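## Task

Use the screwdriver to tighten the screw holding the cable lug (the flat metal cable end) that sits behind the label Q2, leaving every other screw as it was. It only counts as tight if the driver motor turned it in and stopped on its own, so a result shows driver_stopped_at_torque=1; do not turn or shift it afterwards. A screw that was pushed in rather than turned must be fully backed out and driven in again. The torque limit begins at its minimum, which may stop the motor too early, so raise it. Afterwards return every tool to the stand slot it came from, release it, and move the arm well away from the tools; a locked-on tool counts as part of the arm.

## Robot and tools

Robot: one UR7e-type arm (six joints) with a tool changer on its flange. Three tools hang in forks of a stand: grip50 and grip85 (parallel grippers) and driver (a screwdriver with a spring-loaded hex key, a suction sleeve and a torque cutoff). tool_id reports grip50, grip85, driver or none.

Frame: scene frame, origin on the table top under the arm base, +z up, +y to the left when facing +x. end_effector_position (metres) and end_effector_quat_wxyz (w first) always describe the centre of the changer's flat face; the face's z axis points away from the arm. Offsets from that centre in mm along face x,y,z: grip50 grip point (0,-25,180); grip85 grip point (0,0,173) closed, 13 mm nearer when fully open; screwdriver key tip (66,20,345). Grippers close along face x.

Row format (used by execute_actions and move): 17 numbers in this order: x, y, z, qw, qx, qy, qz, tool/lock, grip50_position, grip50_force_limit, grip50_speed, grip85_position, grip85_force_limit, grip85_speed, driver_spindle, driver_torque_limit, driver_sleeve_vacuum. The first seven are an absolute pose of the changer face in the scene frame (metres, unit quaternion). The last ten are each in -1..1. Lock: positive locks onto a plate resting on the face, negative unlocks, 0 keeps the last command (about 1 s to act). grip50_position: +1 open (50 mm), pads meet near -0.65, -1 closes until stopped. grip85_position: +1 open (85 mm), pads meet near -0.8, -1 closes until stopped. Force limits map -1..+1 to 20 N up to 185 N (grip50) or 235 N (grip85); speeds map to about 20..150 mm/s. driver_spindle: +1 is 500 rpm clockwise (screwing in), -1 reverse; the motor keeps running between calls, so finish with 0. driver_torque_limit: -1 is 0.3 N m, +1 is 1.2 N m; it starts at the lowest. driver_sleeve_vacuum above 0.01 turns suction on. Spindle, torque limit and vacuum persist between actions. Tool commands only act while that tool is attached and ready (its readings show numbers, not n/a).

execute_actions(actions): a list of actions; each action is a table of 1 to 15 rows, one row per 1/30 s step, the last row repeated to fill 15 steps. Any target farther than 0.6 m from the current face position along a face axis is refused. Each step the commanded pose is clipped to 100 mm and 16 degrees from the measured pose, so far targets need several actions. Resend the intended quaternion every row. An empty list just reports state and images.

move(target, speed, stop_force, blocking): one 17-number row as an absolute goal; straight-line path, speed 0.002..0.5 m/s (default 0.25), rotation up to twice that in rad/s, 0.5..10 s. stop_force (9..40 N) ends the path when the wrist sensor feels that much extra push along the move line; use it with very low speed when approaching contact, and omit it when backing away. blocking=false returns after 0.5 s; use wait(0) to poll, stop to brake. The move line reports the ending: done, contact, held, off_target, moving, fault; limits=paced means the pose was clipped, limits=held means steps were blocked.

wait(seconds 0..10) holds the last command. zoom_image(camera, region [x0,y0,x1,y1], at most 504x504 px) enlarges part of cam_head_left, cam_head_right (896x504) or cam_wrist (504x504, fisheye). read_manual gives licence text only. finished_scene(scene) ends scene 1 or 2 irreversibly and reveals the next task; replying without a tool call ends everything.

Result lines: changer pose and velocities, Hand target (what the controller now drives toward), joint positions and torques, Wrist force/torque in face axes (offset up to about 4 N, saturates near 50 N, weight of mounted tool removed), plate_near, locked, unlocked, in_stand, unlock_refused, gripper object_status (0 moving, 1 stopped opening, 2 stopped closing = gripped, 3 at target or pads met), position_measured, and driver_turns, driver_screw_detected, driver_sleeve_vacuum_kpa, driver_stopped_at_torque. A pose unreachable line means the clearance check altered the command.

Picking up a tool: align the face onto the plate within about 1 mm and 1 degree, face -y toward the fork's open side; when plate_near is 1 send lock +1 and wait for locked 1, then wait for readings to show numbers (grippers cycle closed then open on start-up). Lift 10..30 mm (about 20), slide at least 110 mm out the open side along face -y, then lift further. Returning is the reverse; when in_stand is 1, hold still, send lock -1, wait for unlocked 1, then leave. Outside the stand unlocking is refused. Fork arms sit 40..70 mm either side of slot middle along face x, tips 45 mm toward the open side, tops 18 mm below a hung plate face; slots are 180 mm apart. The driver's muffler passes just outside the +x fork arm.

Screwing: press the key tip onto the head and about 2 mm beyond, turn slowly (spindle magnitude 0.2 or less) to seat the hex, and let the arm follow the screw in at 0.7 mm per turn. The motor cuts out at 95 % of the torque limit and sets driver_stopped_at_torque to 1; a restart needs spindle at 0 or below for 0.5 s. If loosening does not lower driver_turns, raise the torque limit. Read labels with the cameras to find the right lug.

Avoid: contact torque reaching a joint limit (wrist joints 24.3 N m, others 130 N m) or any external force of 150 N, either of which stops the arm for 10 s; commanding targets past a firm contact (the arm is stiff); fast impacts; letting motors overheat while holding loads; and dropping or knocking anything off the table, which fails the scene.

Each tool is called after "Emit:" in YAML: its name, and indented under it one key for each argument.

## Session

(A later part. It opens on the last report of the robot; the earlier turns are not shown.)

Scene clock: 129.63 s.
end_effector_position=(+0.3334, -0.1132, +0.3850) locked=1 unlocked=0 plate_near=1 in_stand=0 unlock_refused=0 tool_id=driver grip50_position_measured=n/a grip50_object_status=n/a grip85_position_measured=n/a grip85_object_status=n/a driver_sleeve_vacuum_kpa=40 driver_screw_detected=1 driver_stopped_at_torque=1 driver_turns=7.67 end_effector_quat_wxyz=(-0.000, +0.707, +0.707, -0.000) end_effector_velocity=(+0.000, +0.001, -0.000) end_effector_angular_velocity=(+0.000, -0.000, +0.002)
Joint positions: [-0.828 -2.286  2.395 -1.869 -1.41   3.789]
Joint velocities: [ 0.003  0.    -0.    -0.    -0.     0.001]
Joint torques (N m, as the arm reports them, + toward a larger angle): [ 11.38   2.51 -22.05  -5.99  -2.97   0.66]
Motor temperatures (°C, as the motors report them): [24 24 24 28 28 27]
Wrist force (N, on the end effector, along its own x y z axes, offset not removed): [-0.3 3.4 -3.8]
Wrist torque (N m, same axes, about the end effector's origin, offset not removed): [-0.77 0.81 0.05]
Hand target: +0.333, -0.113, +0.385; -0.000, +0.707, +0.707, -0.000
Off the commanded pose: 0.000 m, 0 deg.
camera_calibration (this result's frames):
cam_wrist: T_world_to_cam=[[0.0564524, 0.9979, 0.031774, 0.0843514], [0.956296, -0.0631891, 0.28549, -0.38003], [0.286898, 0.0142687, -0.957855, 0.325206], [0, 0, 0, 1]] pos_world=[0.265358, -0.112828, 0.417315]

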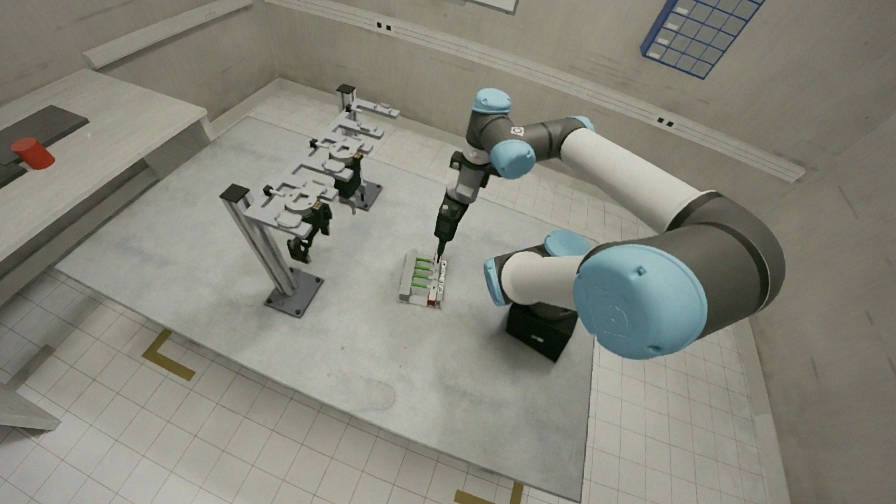

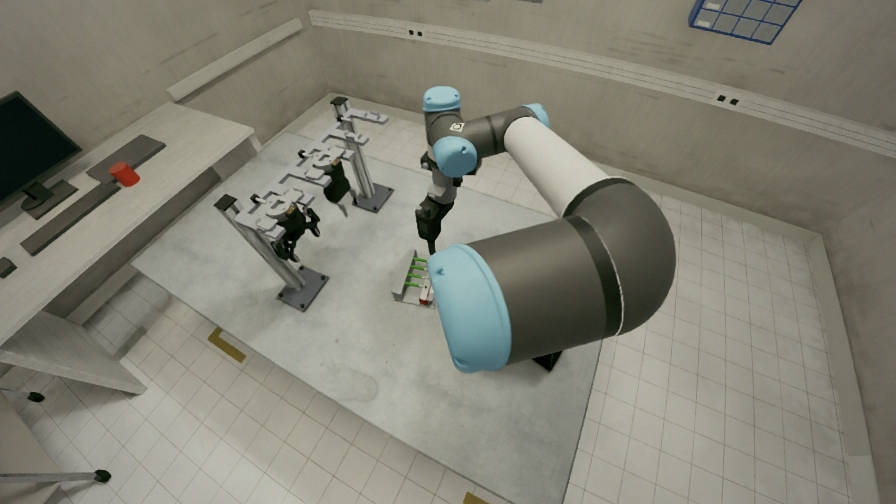

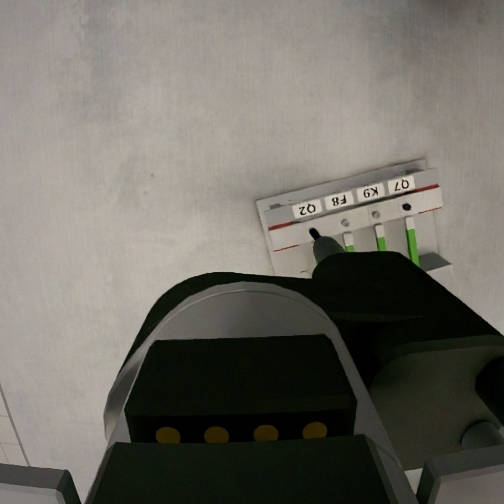

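Emit:
move:
  target: [0.3334,-0.1132,0.4295,0,0.7071,0.7071,0,0,0,0,0,0,0,0,0,1,0]
  speed: 0.05

Emit:
move:
  target: [0.5106,-0.2039,0.4295,0,0.6928,0.7211,0,0,0,0,0,0,0,0,0,1,0]
  speed: 0.2

Emit:
move:
  target: [0.6455,-0.1985,0.4295,0,0.6928,0.7211,0,0,0,0,0,0,0,0,0,1,0]
  speed: 0.07

Emit:
move:
  target: [0.6455,-0.1985,0.4099,0,0.6928,0.7211,0,0,0,0,0,0,0,0,0,1,0]
  speed: 0.012
  stop_force: 15

Scene clock: 135.57 s.
end_effector_position=(+0.3335, -0.1133, +0.4293) locked=1 unlocked=0 plate_near=1 in_stand=0 unlock_refused=0 tool_id=driver grip50_position_measured=n/a grip50_object_status=n/a grip85_position_measured=n/a grip85_object_status=n/a driver_sleeve_vacuum_kpa=0 driver_screw_detected=0 driver_stopped_at_torque=1 driver_turns=7.67 end_effector_quat_wxyz=(+0.000, +0.707, +0.707, +0.000) end_effector_velocity=(-0.000, -0.000, +0.001) end_effector_angular_velocity=(+0.002, +0.001, -0.002)
Joint positions: [-0.864 -2.333  2.297 -1.717 -1.403  3.754]
Joint velocities: [-0.002 -0.    -0.003  0.006  0.001 -0.001]
Joint torques (N m, as the arm reports them, + toward a larger angle): [ -4.85 -17.61 -55.79  -3.38   2.69  -1.19]
Motor temperatures (°C, as the motors report them): [24 24 24 28 28 27]
Wrist force (N, on the end effector, along its own x y z axes, offset not removed): [-1.2 4.8 -0.9]
Wrist torque (N m, same axes, about the end effector's origin, offset not removed): [0.47 0.09 0.07]
Hand target: +0.333, -0.113, +0.429; +0.000, +0.707, +0.707, +0.000
Off the commanded pose: 0.000 m, 0 deg.
move: done
camera_calibration (this result's frames):
cam_wrist: T_world_to_cam=[[0.0564598, 0.997898, 0.0318021, 0.0830136], [0.956275, -0.0632053, 0.285558, -0.392793], [0.286968, 0.014289, -0.957834, 0.367614], [0, 0, 0, 1]] pos_world=[0.265437, -0.112919, 0.461638]

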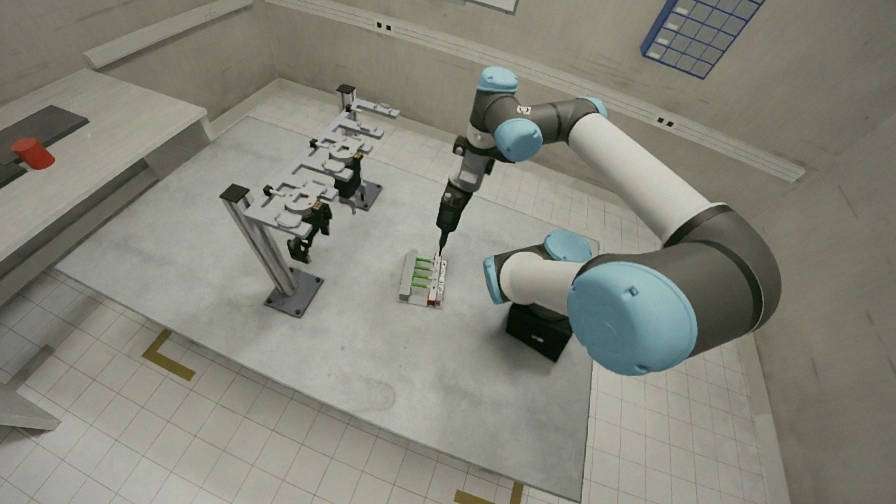

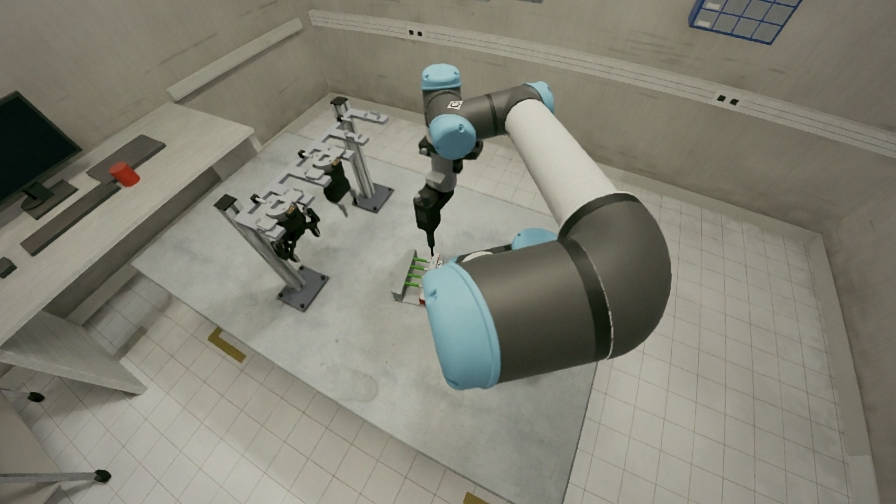

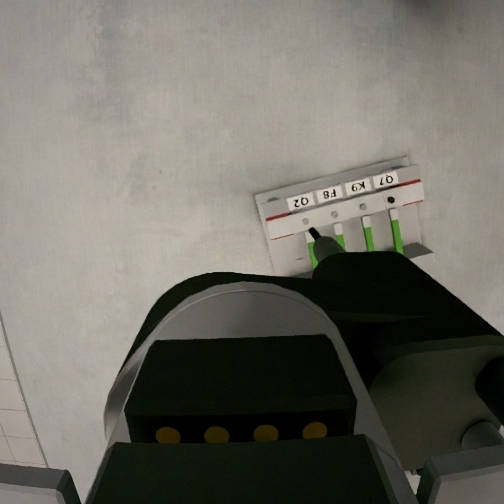

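Scene clock: 137.13 s.
end_effector_position=(+0.5103, -0.2039, +0.4292) locked=1 unlocked=0 plate_near=1 in_stand=0 unlock_refused=0 tool_id=driver grip50_position_measured=n/a grip50_object_status=n/a grip85_position_measured=n/a grip85_object_status=n/a driver_sleeve_vacuum_kpa=0 driver_screw_detected=0 driver_stopped_at_torque=1 driver_turns=7.67 end_effector_quat_wxyz=(+0.000, +0.693, +0.721, -0.000) end_effector_velocity=(+0.002, -0.001, +0.001) end_effector_angular_velocity=(-0.001, -0.001, -0.000)
Joint positions: [-0.629 -1.754  1.888 -1.921 -1.451  3.946]
Joint velocities: [ 0.001  0.003 -0.005  0.    -0.     0.002]
Joint torques (N m, as the arm reports them, + toward a larger angle): [  9.61 -30.2  -54.92  -3.42  -1.38   1.2 ]
Motor temperatures (°C, as the motors report them): [24 24 24 28 28 27]
Wrist force (N, on the end effector, along its own x y z axes, offset not removed): [-0.8 -0.1 3.7]
Wrist torque (N m, same axes, about the end effector's origin, offset not removed): [0.08 -0.14 0.09]
Hand target: +0.510, -0.204, +0.429; -0.000, +0.693, +0.721, -0.000
Off the commanded pose: 0.000 m, 0 deg.
move: done
camera_calibration (this result's frames):
cam_wrist: T_world_to_cam=[[0.0163621, 0.999376, 0.0313166, 0.184443], [0.958177, -0.0246219, 0.285115, -0.560516], [0.285708, 0.0253417, -0.957982, 0.320989], [0, 0, 0, 1]] pos_world=[0.442347, -0.206263, 0.461537]

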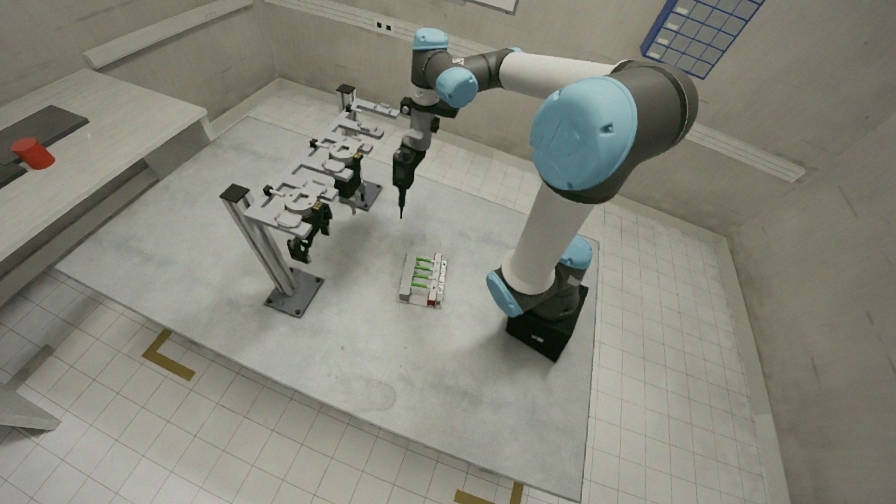

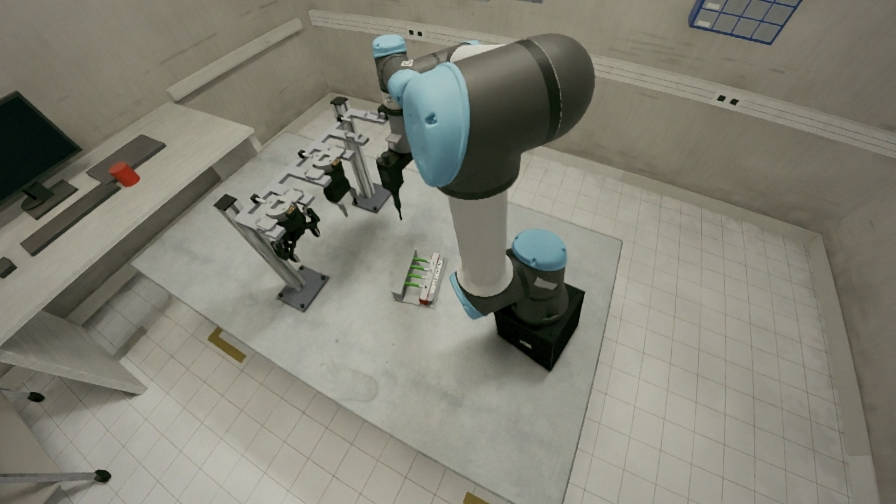

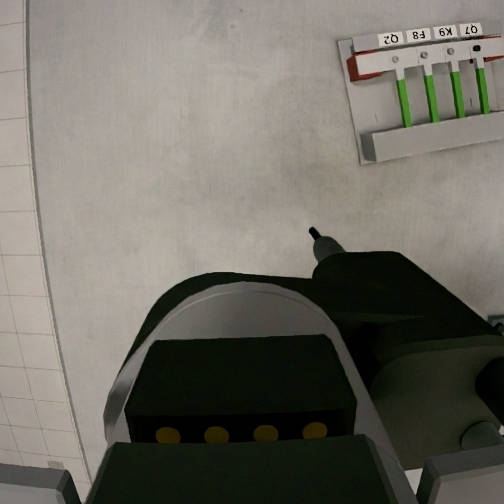

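Scene clock: 139.47 s.
end_effector_position=(+0.6454, -0.1986, +0.4293) locked=1 unlocked=0 plate_near=1 in_stand=0 unlock_refused=0 tool_id=driver grip50_position_measured=n/a grip50_object_status=n/a grip85_position_measured=n/a grip85_object_status=n/a driver_sleeve_vacuum_kpa=0 driver_screw_detected=0 driver_stopped_at_torque=1 driver_turns=7.67 end_effector_quat_wxyz=(+0.000, +0.693, +0.721, -0.000) end_effector_velocity=(+0.002, +0.000, +0.000) end_effector_angular_velocity=(+0.000, -0.000, -0.000)
Joint positions: [-0.45  -1.463  1.532 -1.873 -1.491  4.122]
Joint velocities: [ 0.003  0.004 -0.006  0.002 -0.     0.003]
Joint torques (N m, as the arm reports them, + toward a larger angle): [  9.46 -48.72 -54.96  -3.63  -1.41   1.16]
Motor temperatures (°C, as the motors report them): [24 24 24 28 28 27]
Wrist force (N, on the end effector, along its own x y z axes, offset not removed): [-1.2 -1.3 -1.6]
Wrist torque (N m, same axes, about the end effector's origin, offset not removed): [-0.01 0.00 0.04]
Hand target: +0.646, -0.199, +0.429; +0.000, +0.693, +0.721, -0.000
Off the commanded pose: 0.000 m, 0 deg.
move: done
camera_calibration (this result's frames):
cam_wrist: T_world_to_cam=[[0.0163577, 0.999374, 0.0313687, 0.176907], [0.958129, -0.0246369, 0.285275, -0.689833], [0.285869, 0.0253888, -0.957932, 0.282246], [0, 0, 0, 1]] pos_world=[0.57737, -0.200958, 0.461615]

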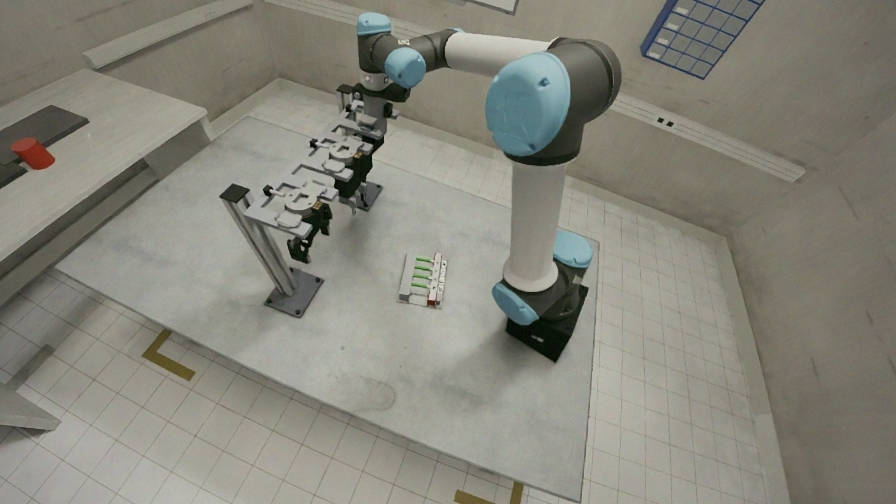

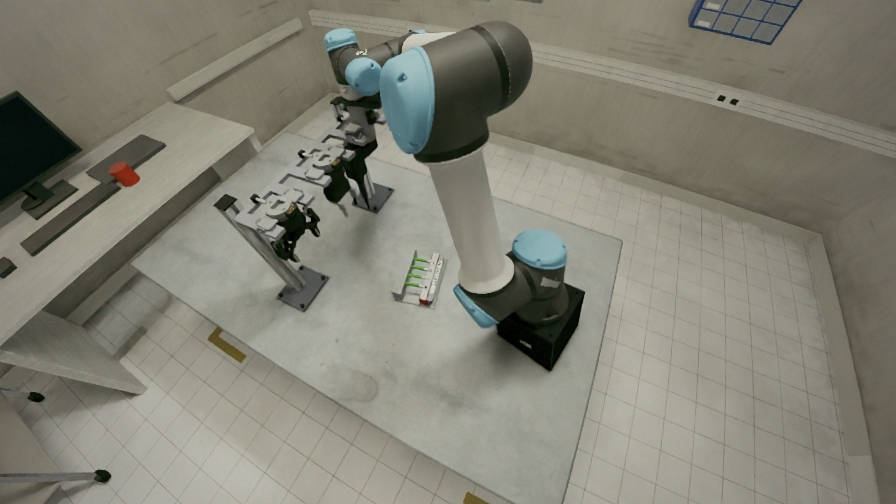

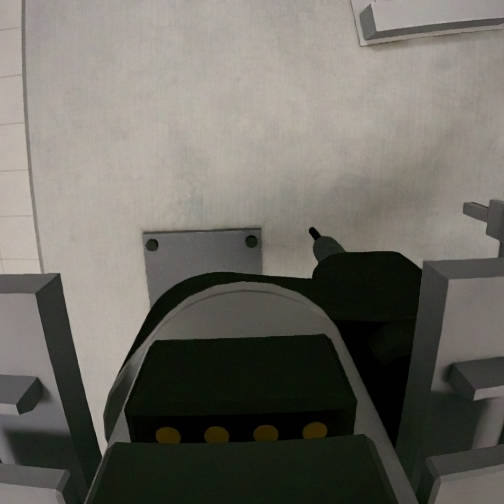

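Scene clock: 141.30 s.
end_effector_position=(+0.6455, -0.1985, +0.4101) locked=1 unlocked=0 plate_near=1 in_stand=1 unlock_refused=0 tool_id=driver grip50_position_measured=n/a grip50_object_status=n/a grip85_position_measured=n/a grip85_object_status=n/a driver_sleeve_vacuum_kpa=0 driver_screw_detected=0 driver_stopped_at_torque=1 driver_turns=7.67 end_effector_quat_wxyz=(-0.000, +0.693, +0.721, -0.000) end_effector_velocity=(-0.000, -0.001, -0.002) end_effector_angular_velocity=(-0.000, +0.000, -0.002)
Joint positions: [-0.447 -1.448  1.563 -1.919 -1.491  4.125]
Joint velocities: [-0.001  0.002  0.003 -0.005 -0.     0.001]
Joint torques (N m, as the arm reports them, + toward a larger angle): [  9.93 -48.72 -26.42  -7.13  -1.31   1.2 ]
Motor temperatures (°C, as the motors report them): [24 24 24 28 28 27]
Wrist force (N, on the end effector, along its own x y z axes, offset not removed): [-2.1 1.0 1.3]
Wrist torque (N m, same axes, about the end effector's origin, offset not removed): [0.15 0.15 -0.23]
Hand target: +0.645, -0.198, +0.410; -0.000, +0.693, +0.721, -0.000
Off the commanded pose: 0.000 m, 0 deg.
move: done
camera_calibration (this result's frames):
cam_wrist: T_world_to_cam=[[0.0164588, 0.99936, 0.0317726, 0.177142], [0.958064, -0.0248548, 0.285474, -0.684524], [0.286081, 0.0257417, -0.95786, 0.263723], [0, 0, 0, 1]] pos_world=[0.577457, -0.200831, 0.442395]

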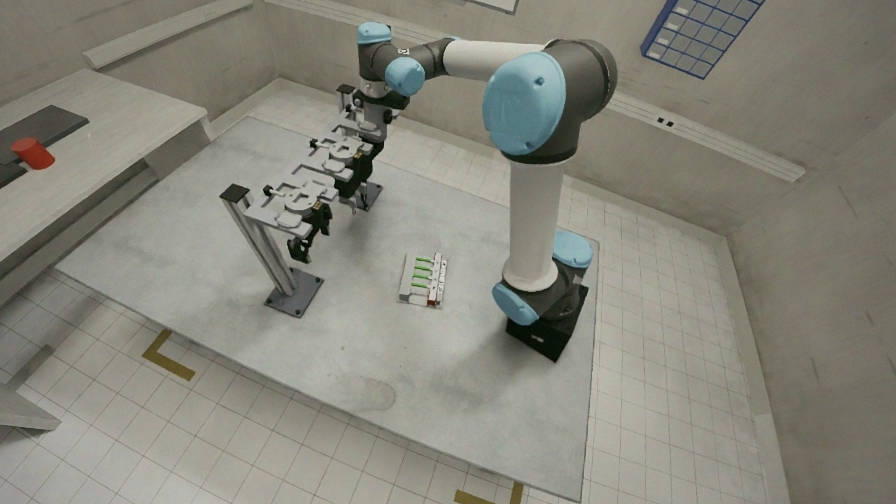

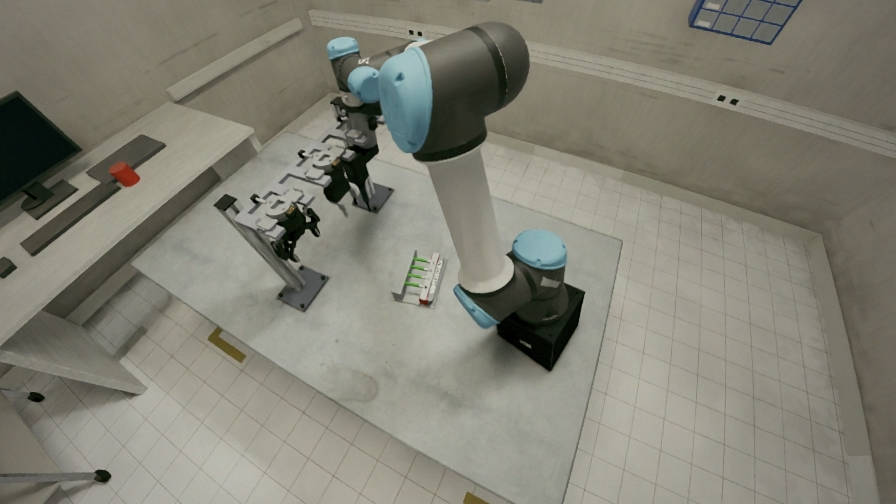

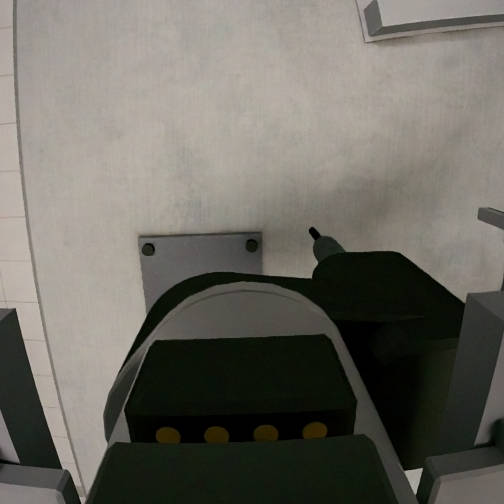

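Emit:
execute_actions:
  actions:
    - [[0.6455,-0.1985,0.4099,0,0.6928,0.7211,0,-1,0,0,0,0,0,0,0,1,0]]
    - [[0.6455,-0.1985,0.4099,0,0.6928,0.7211,0,-1,0,0,0,0,0,0,0,1,0]]
    - [[0.6455,-0.1985,0.4099,0,0.6928,0.7211,0,-1,0,0,0,0,0,0,0,1,0]]

Emit:
move:
  target: [0.6455,-0.1985,0.45,0,0.6928,0.7211,0,0,0,0,0,0,0,0,0,1,0]
  speed: 0.05

Scene clock: 147.37 s.
end_effector_position=(+0.6455, -0.1985, +0.4099) locked=0 unlocked=1 plate_near=1 in_stand=1 unlock_refused=0 tool_id=none grip50_position_measured=n/a grip50_object_status=n/a grip85_position_measured=n/a grip85_object_status=n/a driver_sleeve_vacuum_kpa=n/a driver_screw_detected=n/a driver_stopped_at_torque=n/a driver_turns=n/a end_effector_quat_wxyz=(+0.000, +0.693, +0.721, +0.000) end_effector_velocity=(-0.000, +0.000, -0.001) end_effector_angular_velocity=(+0.001, +0.002, -0.001)
Joint positions: [-0.447 -1.448  1.563 -1.92  -1.491  4.125]
Joint velocities: [-0.     0.     0.001  0.001 -0.     0.001]
Joint torques (N m, as the arm reports them, + toward a larger angle): [  8.1  -53.74 -43.47  -2.32   2.27   1.18]
Motor temperatures (°C, as the motors report them): [24 24 24 28 28 27]
Wrist force (N, on the end effector, along its own x y z axes, offset not removed): [0.9 -1.1 -0.1]
Wrist torque (N m, same axes, about the end effector's origin, offset not removed): [0.14 -0.10 -0.14]
Hand target: +0.646, -0.199, +0.410; +0.000, +0.693, +0.721, +0.000
Off the commanded pose: 0.000 m, 0 deg.
camera_calibration (this result's frames):
cam_wrist: T_world_to_cam=[[0.0164575, 0.99936, 0.0317638, 0.177174], [0.958053, -0.024852, 0.285512, -0.684526], [0.286119, 0.0257326, -0.957849, 0.26351], [0, 0, 0, 1]] pos_world=[0.577501, -0.200853, 0.442216]

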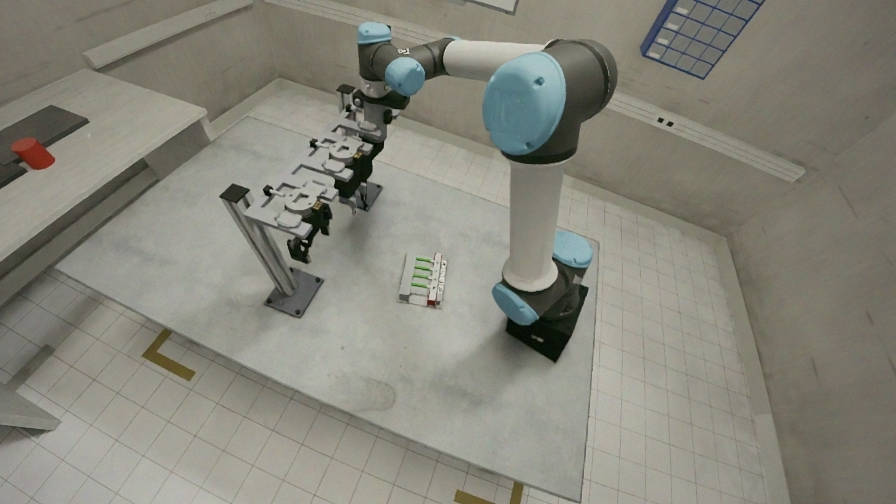

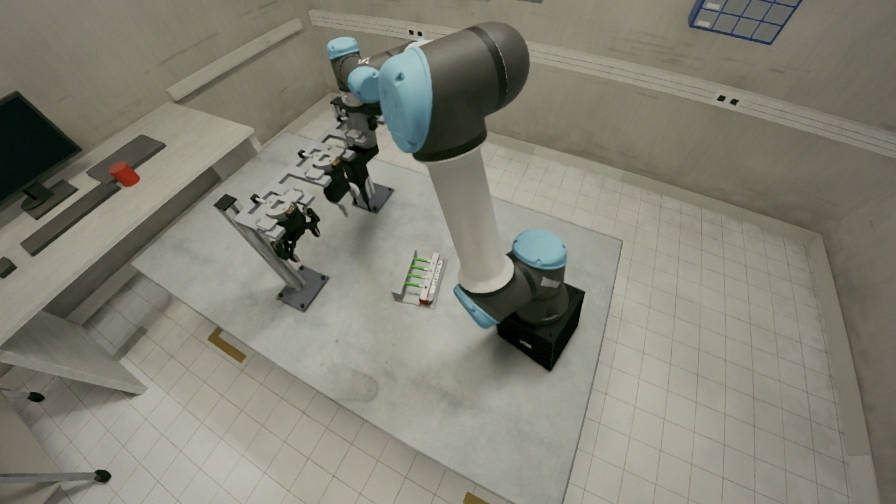

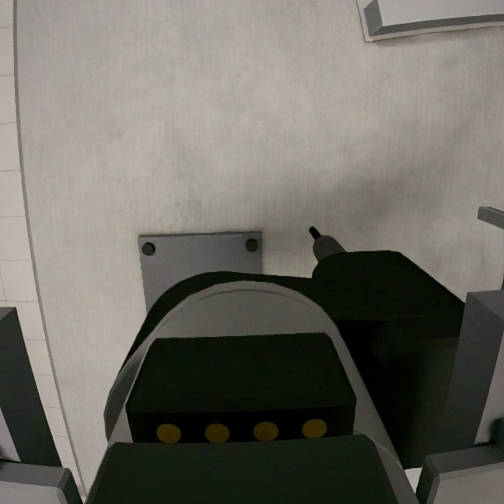

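Scene clock: 148.53 s.
end_effector_position=(+0.6456, -0.1985, +0.4498) locked=0 unlocked=1 plate_near=0 in_stand=0 unlock_refused=0 tool_id=none grip50_position_measured=n/a grip50_object_status=n/a grip85_position_measured=n/a grip85_object_status=n/a driver_sleeve_vacuum_kpa=n/a driver_screw_detected=n/a driver_stopped_at_torque=n/a driver_turns=n/a end_effector_quat_wxyz=(+0.000, +0.693, +0.721, +0.000) end_effector_velocity=(-0.000, +0.000, +0.001) end_effector_angular_velocity=(+0.000, +0.001, +0.001)
Joint positions: [-0.453 -1.477  1.497 -1.824 -1.489  4.119]
Joint velocities: [ 0.    -0.001 -0.002  0.004 -0.    -0.001]
Joint torques (N m, as the arm reports them, + toward a larger angle): [ -7.83 -53.88 -43.03  -1.46   2.22  -1.32]
Motor temperatures (°C, as the motors report them): [24 24 24 28 28 27]
Wrist force (N, on the end effector, along its own x y z axes, offset not removed): [-1.7 -0.6 0.3]
Wrist torque (N m, same axes, about the end effector's origin, offset not removed): [-0.16 0.09 0.12]
Hand target: +0.646, -0.199, +0.450; -0.000, +0.693, +0.721, +0.000
Off the commanded pose: 0.000 m, 0 deg.
move: done
camera_calibration (this result's frames):
cam_wrist: T_world_to_cam=[[0.0164659, 0.999359, 0.0317805, 0.175934], [0.958052, -0.0248649, 0.285515, -0.696003], [0.286122, 0.0257461, -0.957847, 0.301728], [0, 0, 0, 1]] pos_world=[0.577579, -0.200896, 0.482137]

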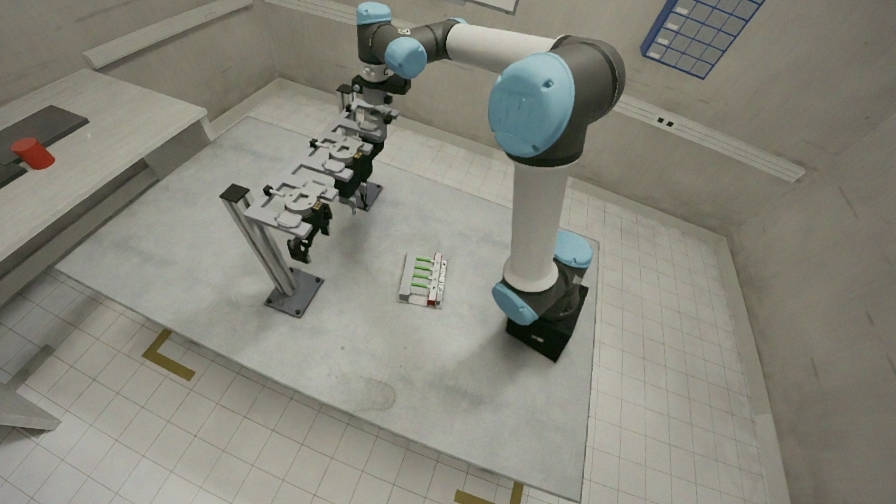

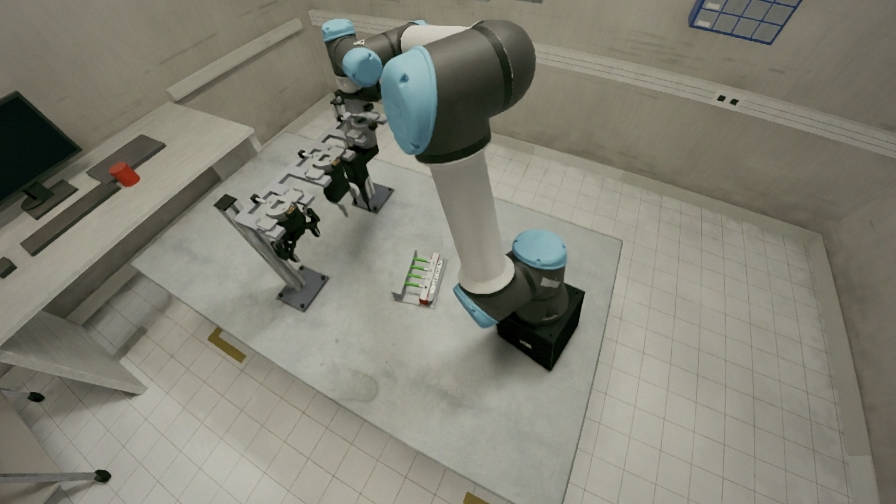

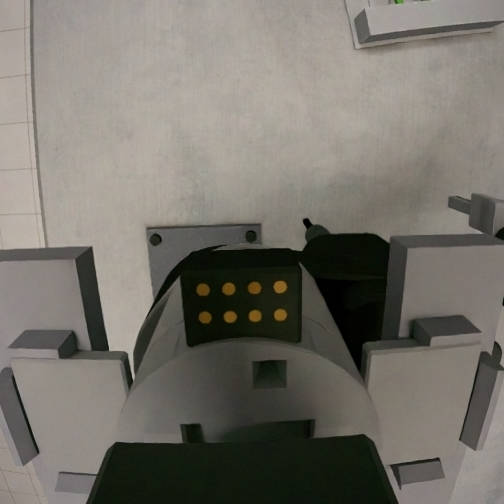

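Emit:
move:
  target: [0.45,-0.2,0.58,0,0.6928,0.7211,0,0,0,0,0,0,0,0,0,1,0]

Emit:
finished_scene:
  scene: 2

Scene clock: 152.40 s.
end_effector_position=(+0.4503, -0.2001, +0.5802) locked=0 unlocked=1 plate_near=0 in_stand=0 unlock_refused=0 tool_id=none grip50_position_measured=n/a grip50_object_status=n/a grip85_position_measured=n/a grip85_object_status=n/a driver_sleeve_vacuum_kpa=n/a driver_screw_detected=n/a driver_stopped_at_torque=n/a driver_turns=n/a end_effector_quat_wxyz=(-0.000, +0.693, +0.721, +0.000) end_effector_velocity=(-0.001, -0.000, +0.001) end_effector_angular_velocity=(+0.001, -0.000, +0.002)
Joint positions: [-0.8   -1.962  1.687 -1.488 -1.415  3.778]
Joint velocities: [-0.004 -0.003  0.001  0.004  0.001 -0.006]
Joint torques (N m, as the arm reports them, + toward a larger angle): [ -6.59 -29.09 -14.84  -1.27   2.21  -1.3 ]
Motor temperatures (°C, as the motors report them): [24 24 24 28 28 27]
Wrist force (N, on the end effector, along its own x y z axes, offset not removed): [-2.5 -1.3 0.7]
Wrist torque (N m, same axes, about the end effector's origin, offset not removed): [-0.02 0.16 -0.04]
Hand target: +0.450, -0.200, +0.580; -0.000, +0.693, +0.721, +0.000
Off the commanded pose: 0.000 m, 0 deg.
move: done
camera_calibration (this result's frames):
cam_wrist: T_world_to_cam=[[0.0166737, 0.999334, 0.0324598, 0.176046], [0.957897, -0.025272, 0.285999, -0.546473], [0.286628, 0.0263244, -0.95768, 0.482345], [0, 0, 0, 1]] pos_world=[0.382275, -0.202437, 0.612508]

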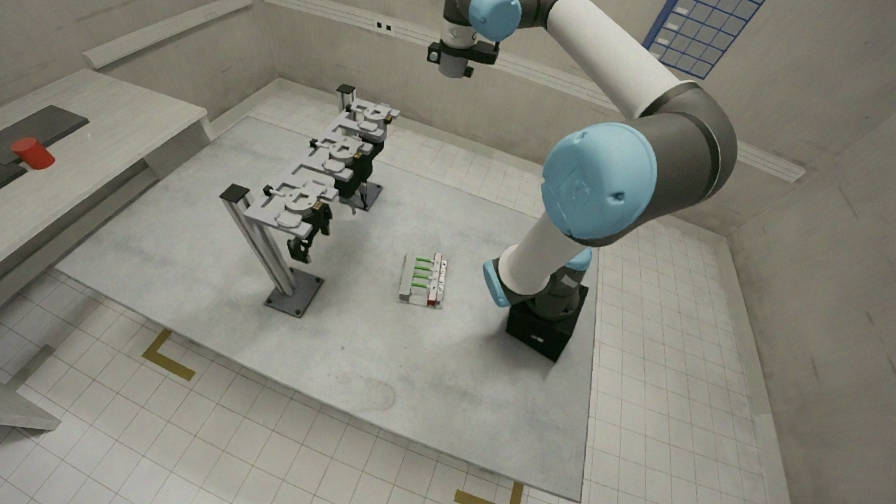

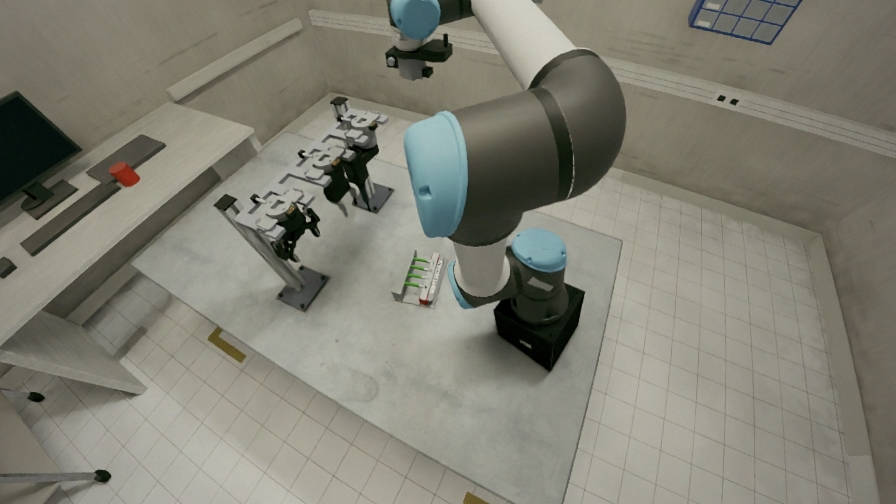

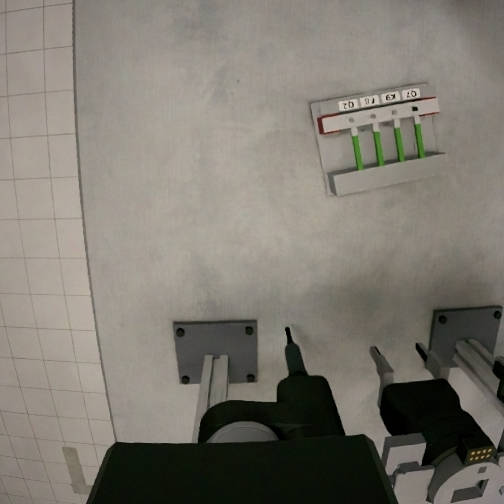

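The scene is finished: the task was done.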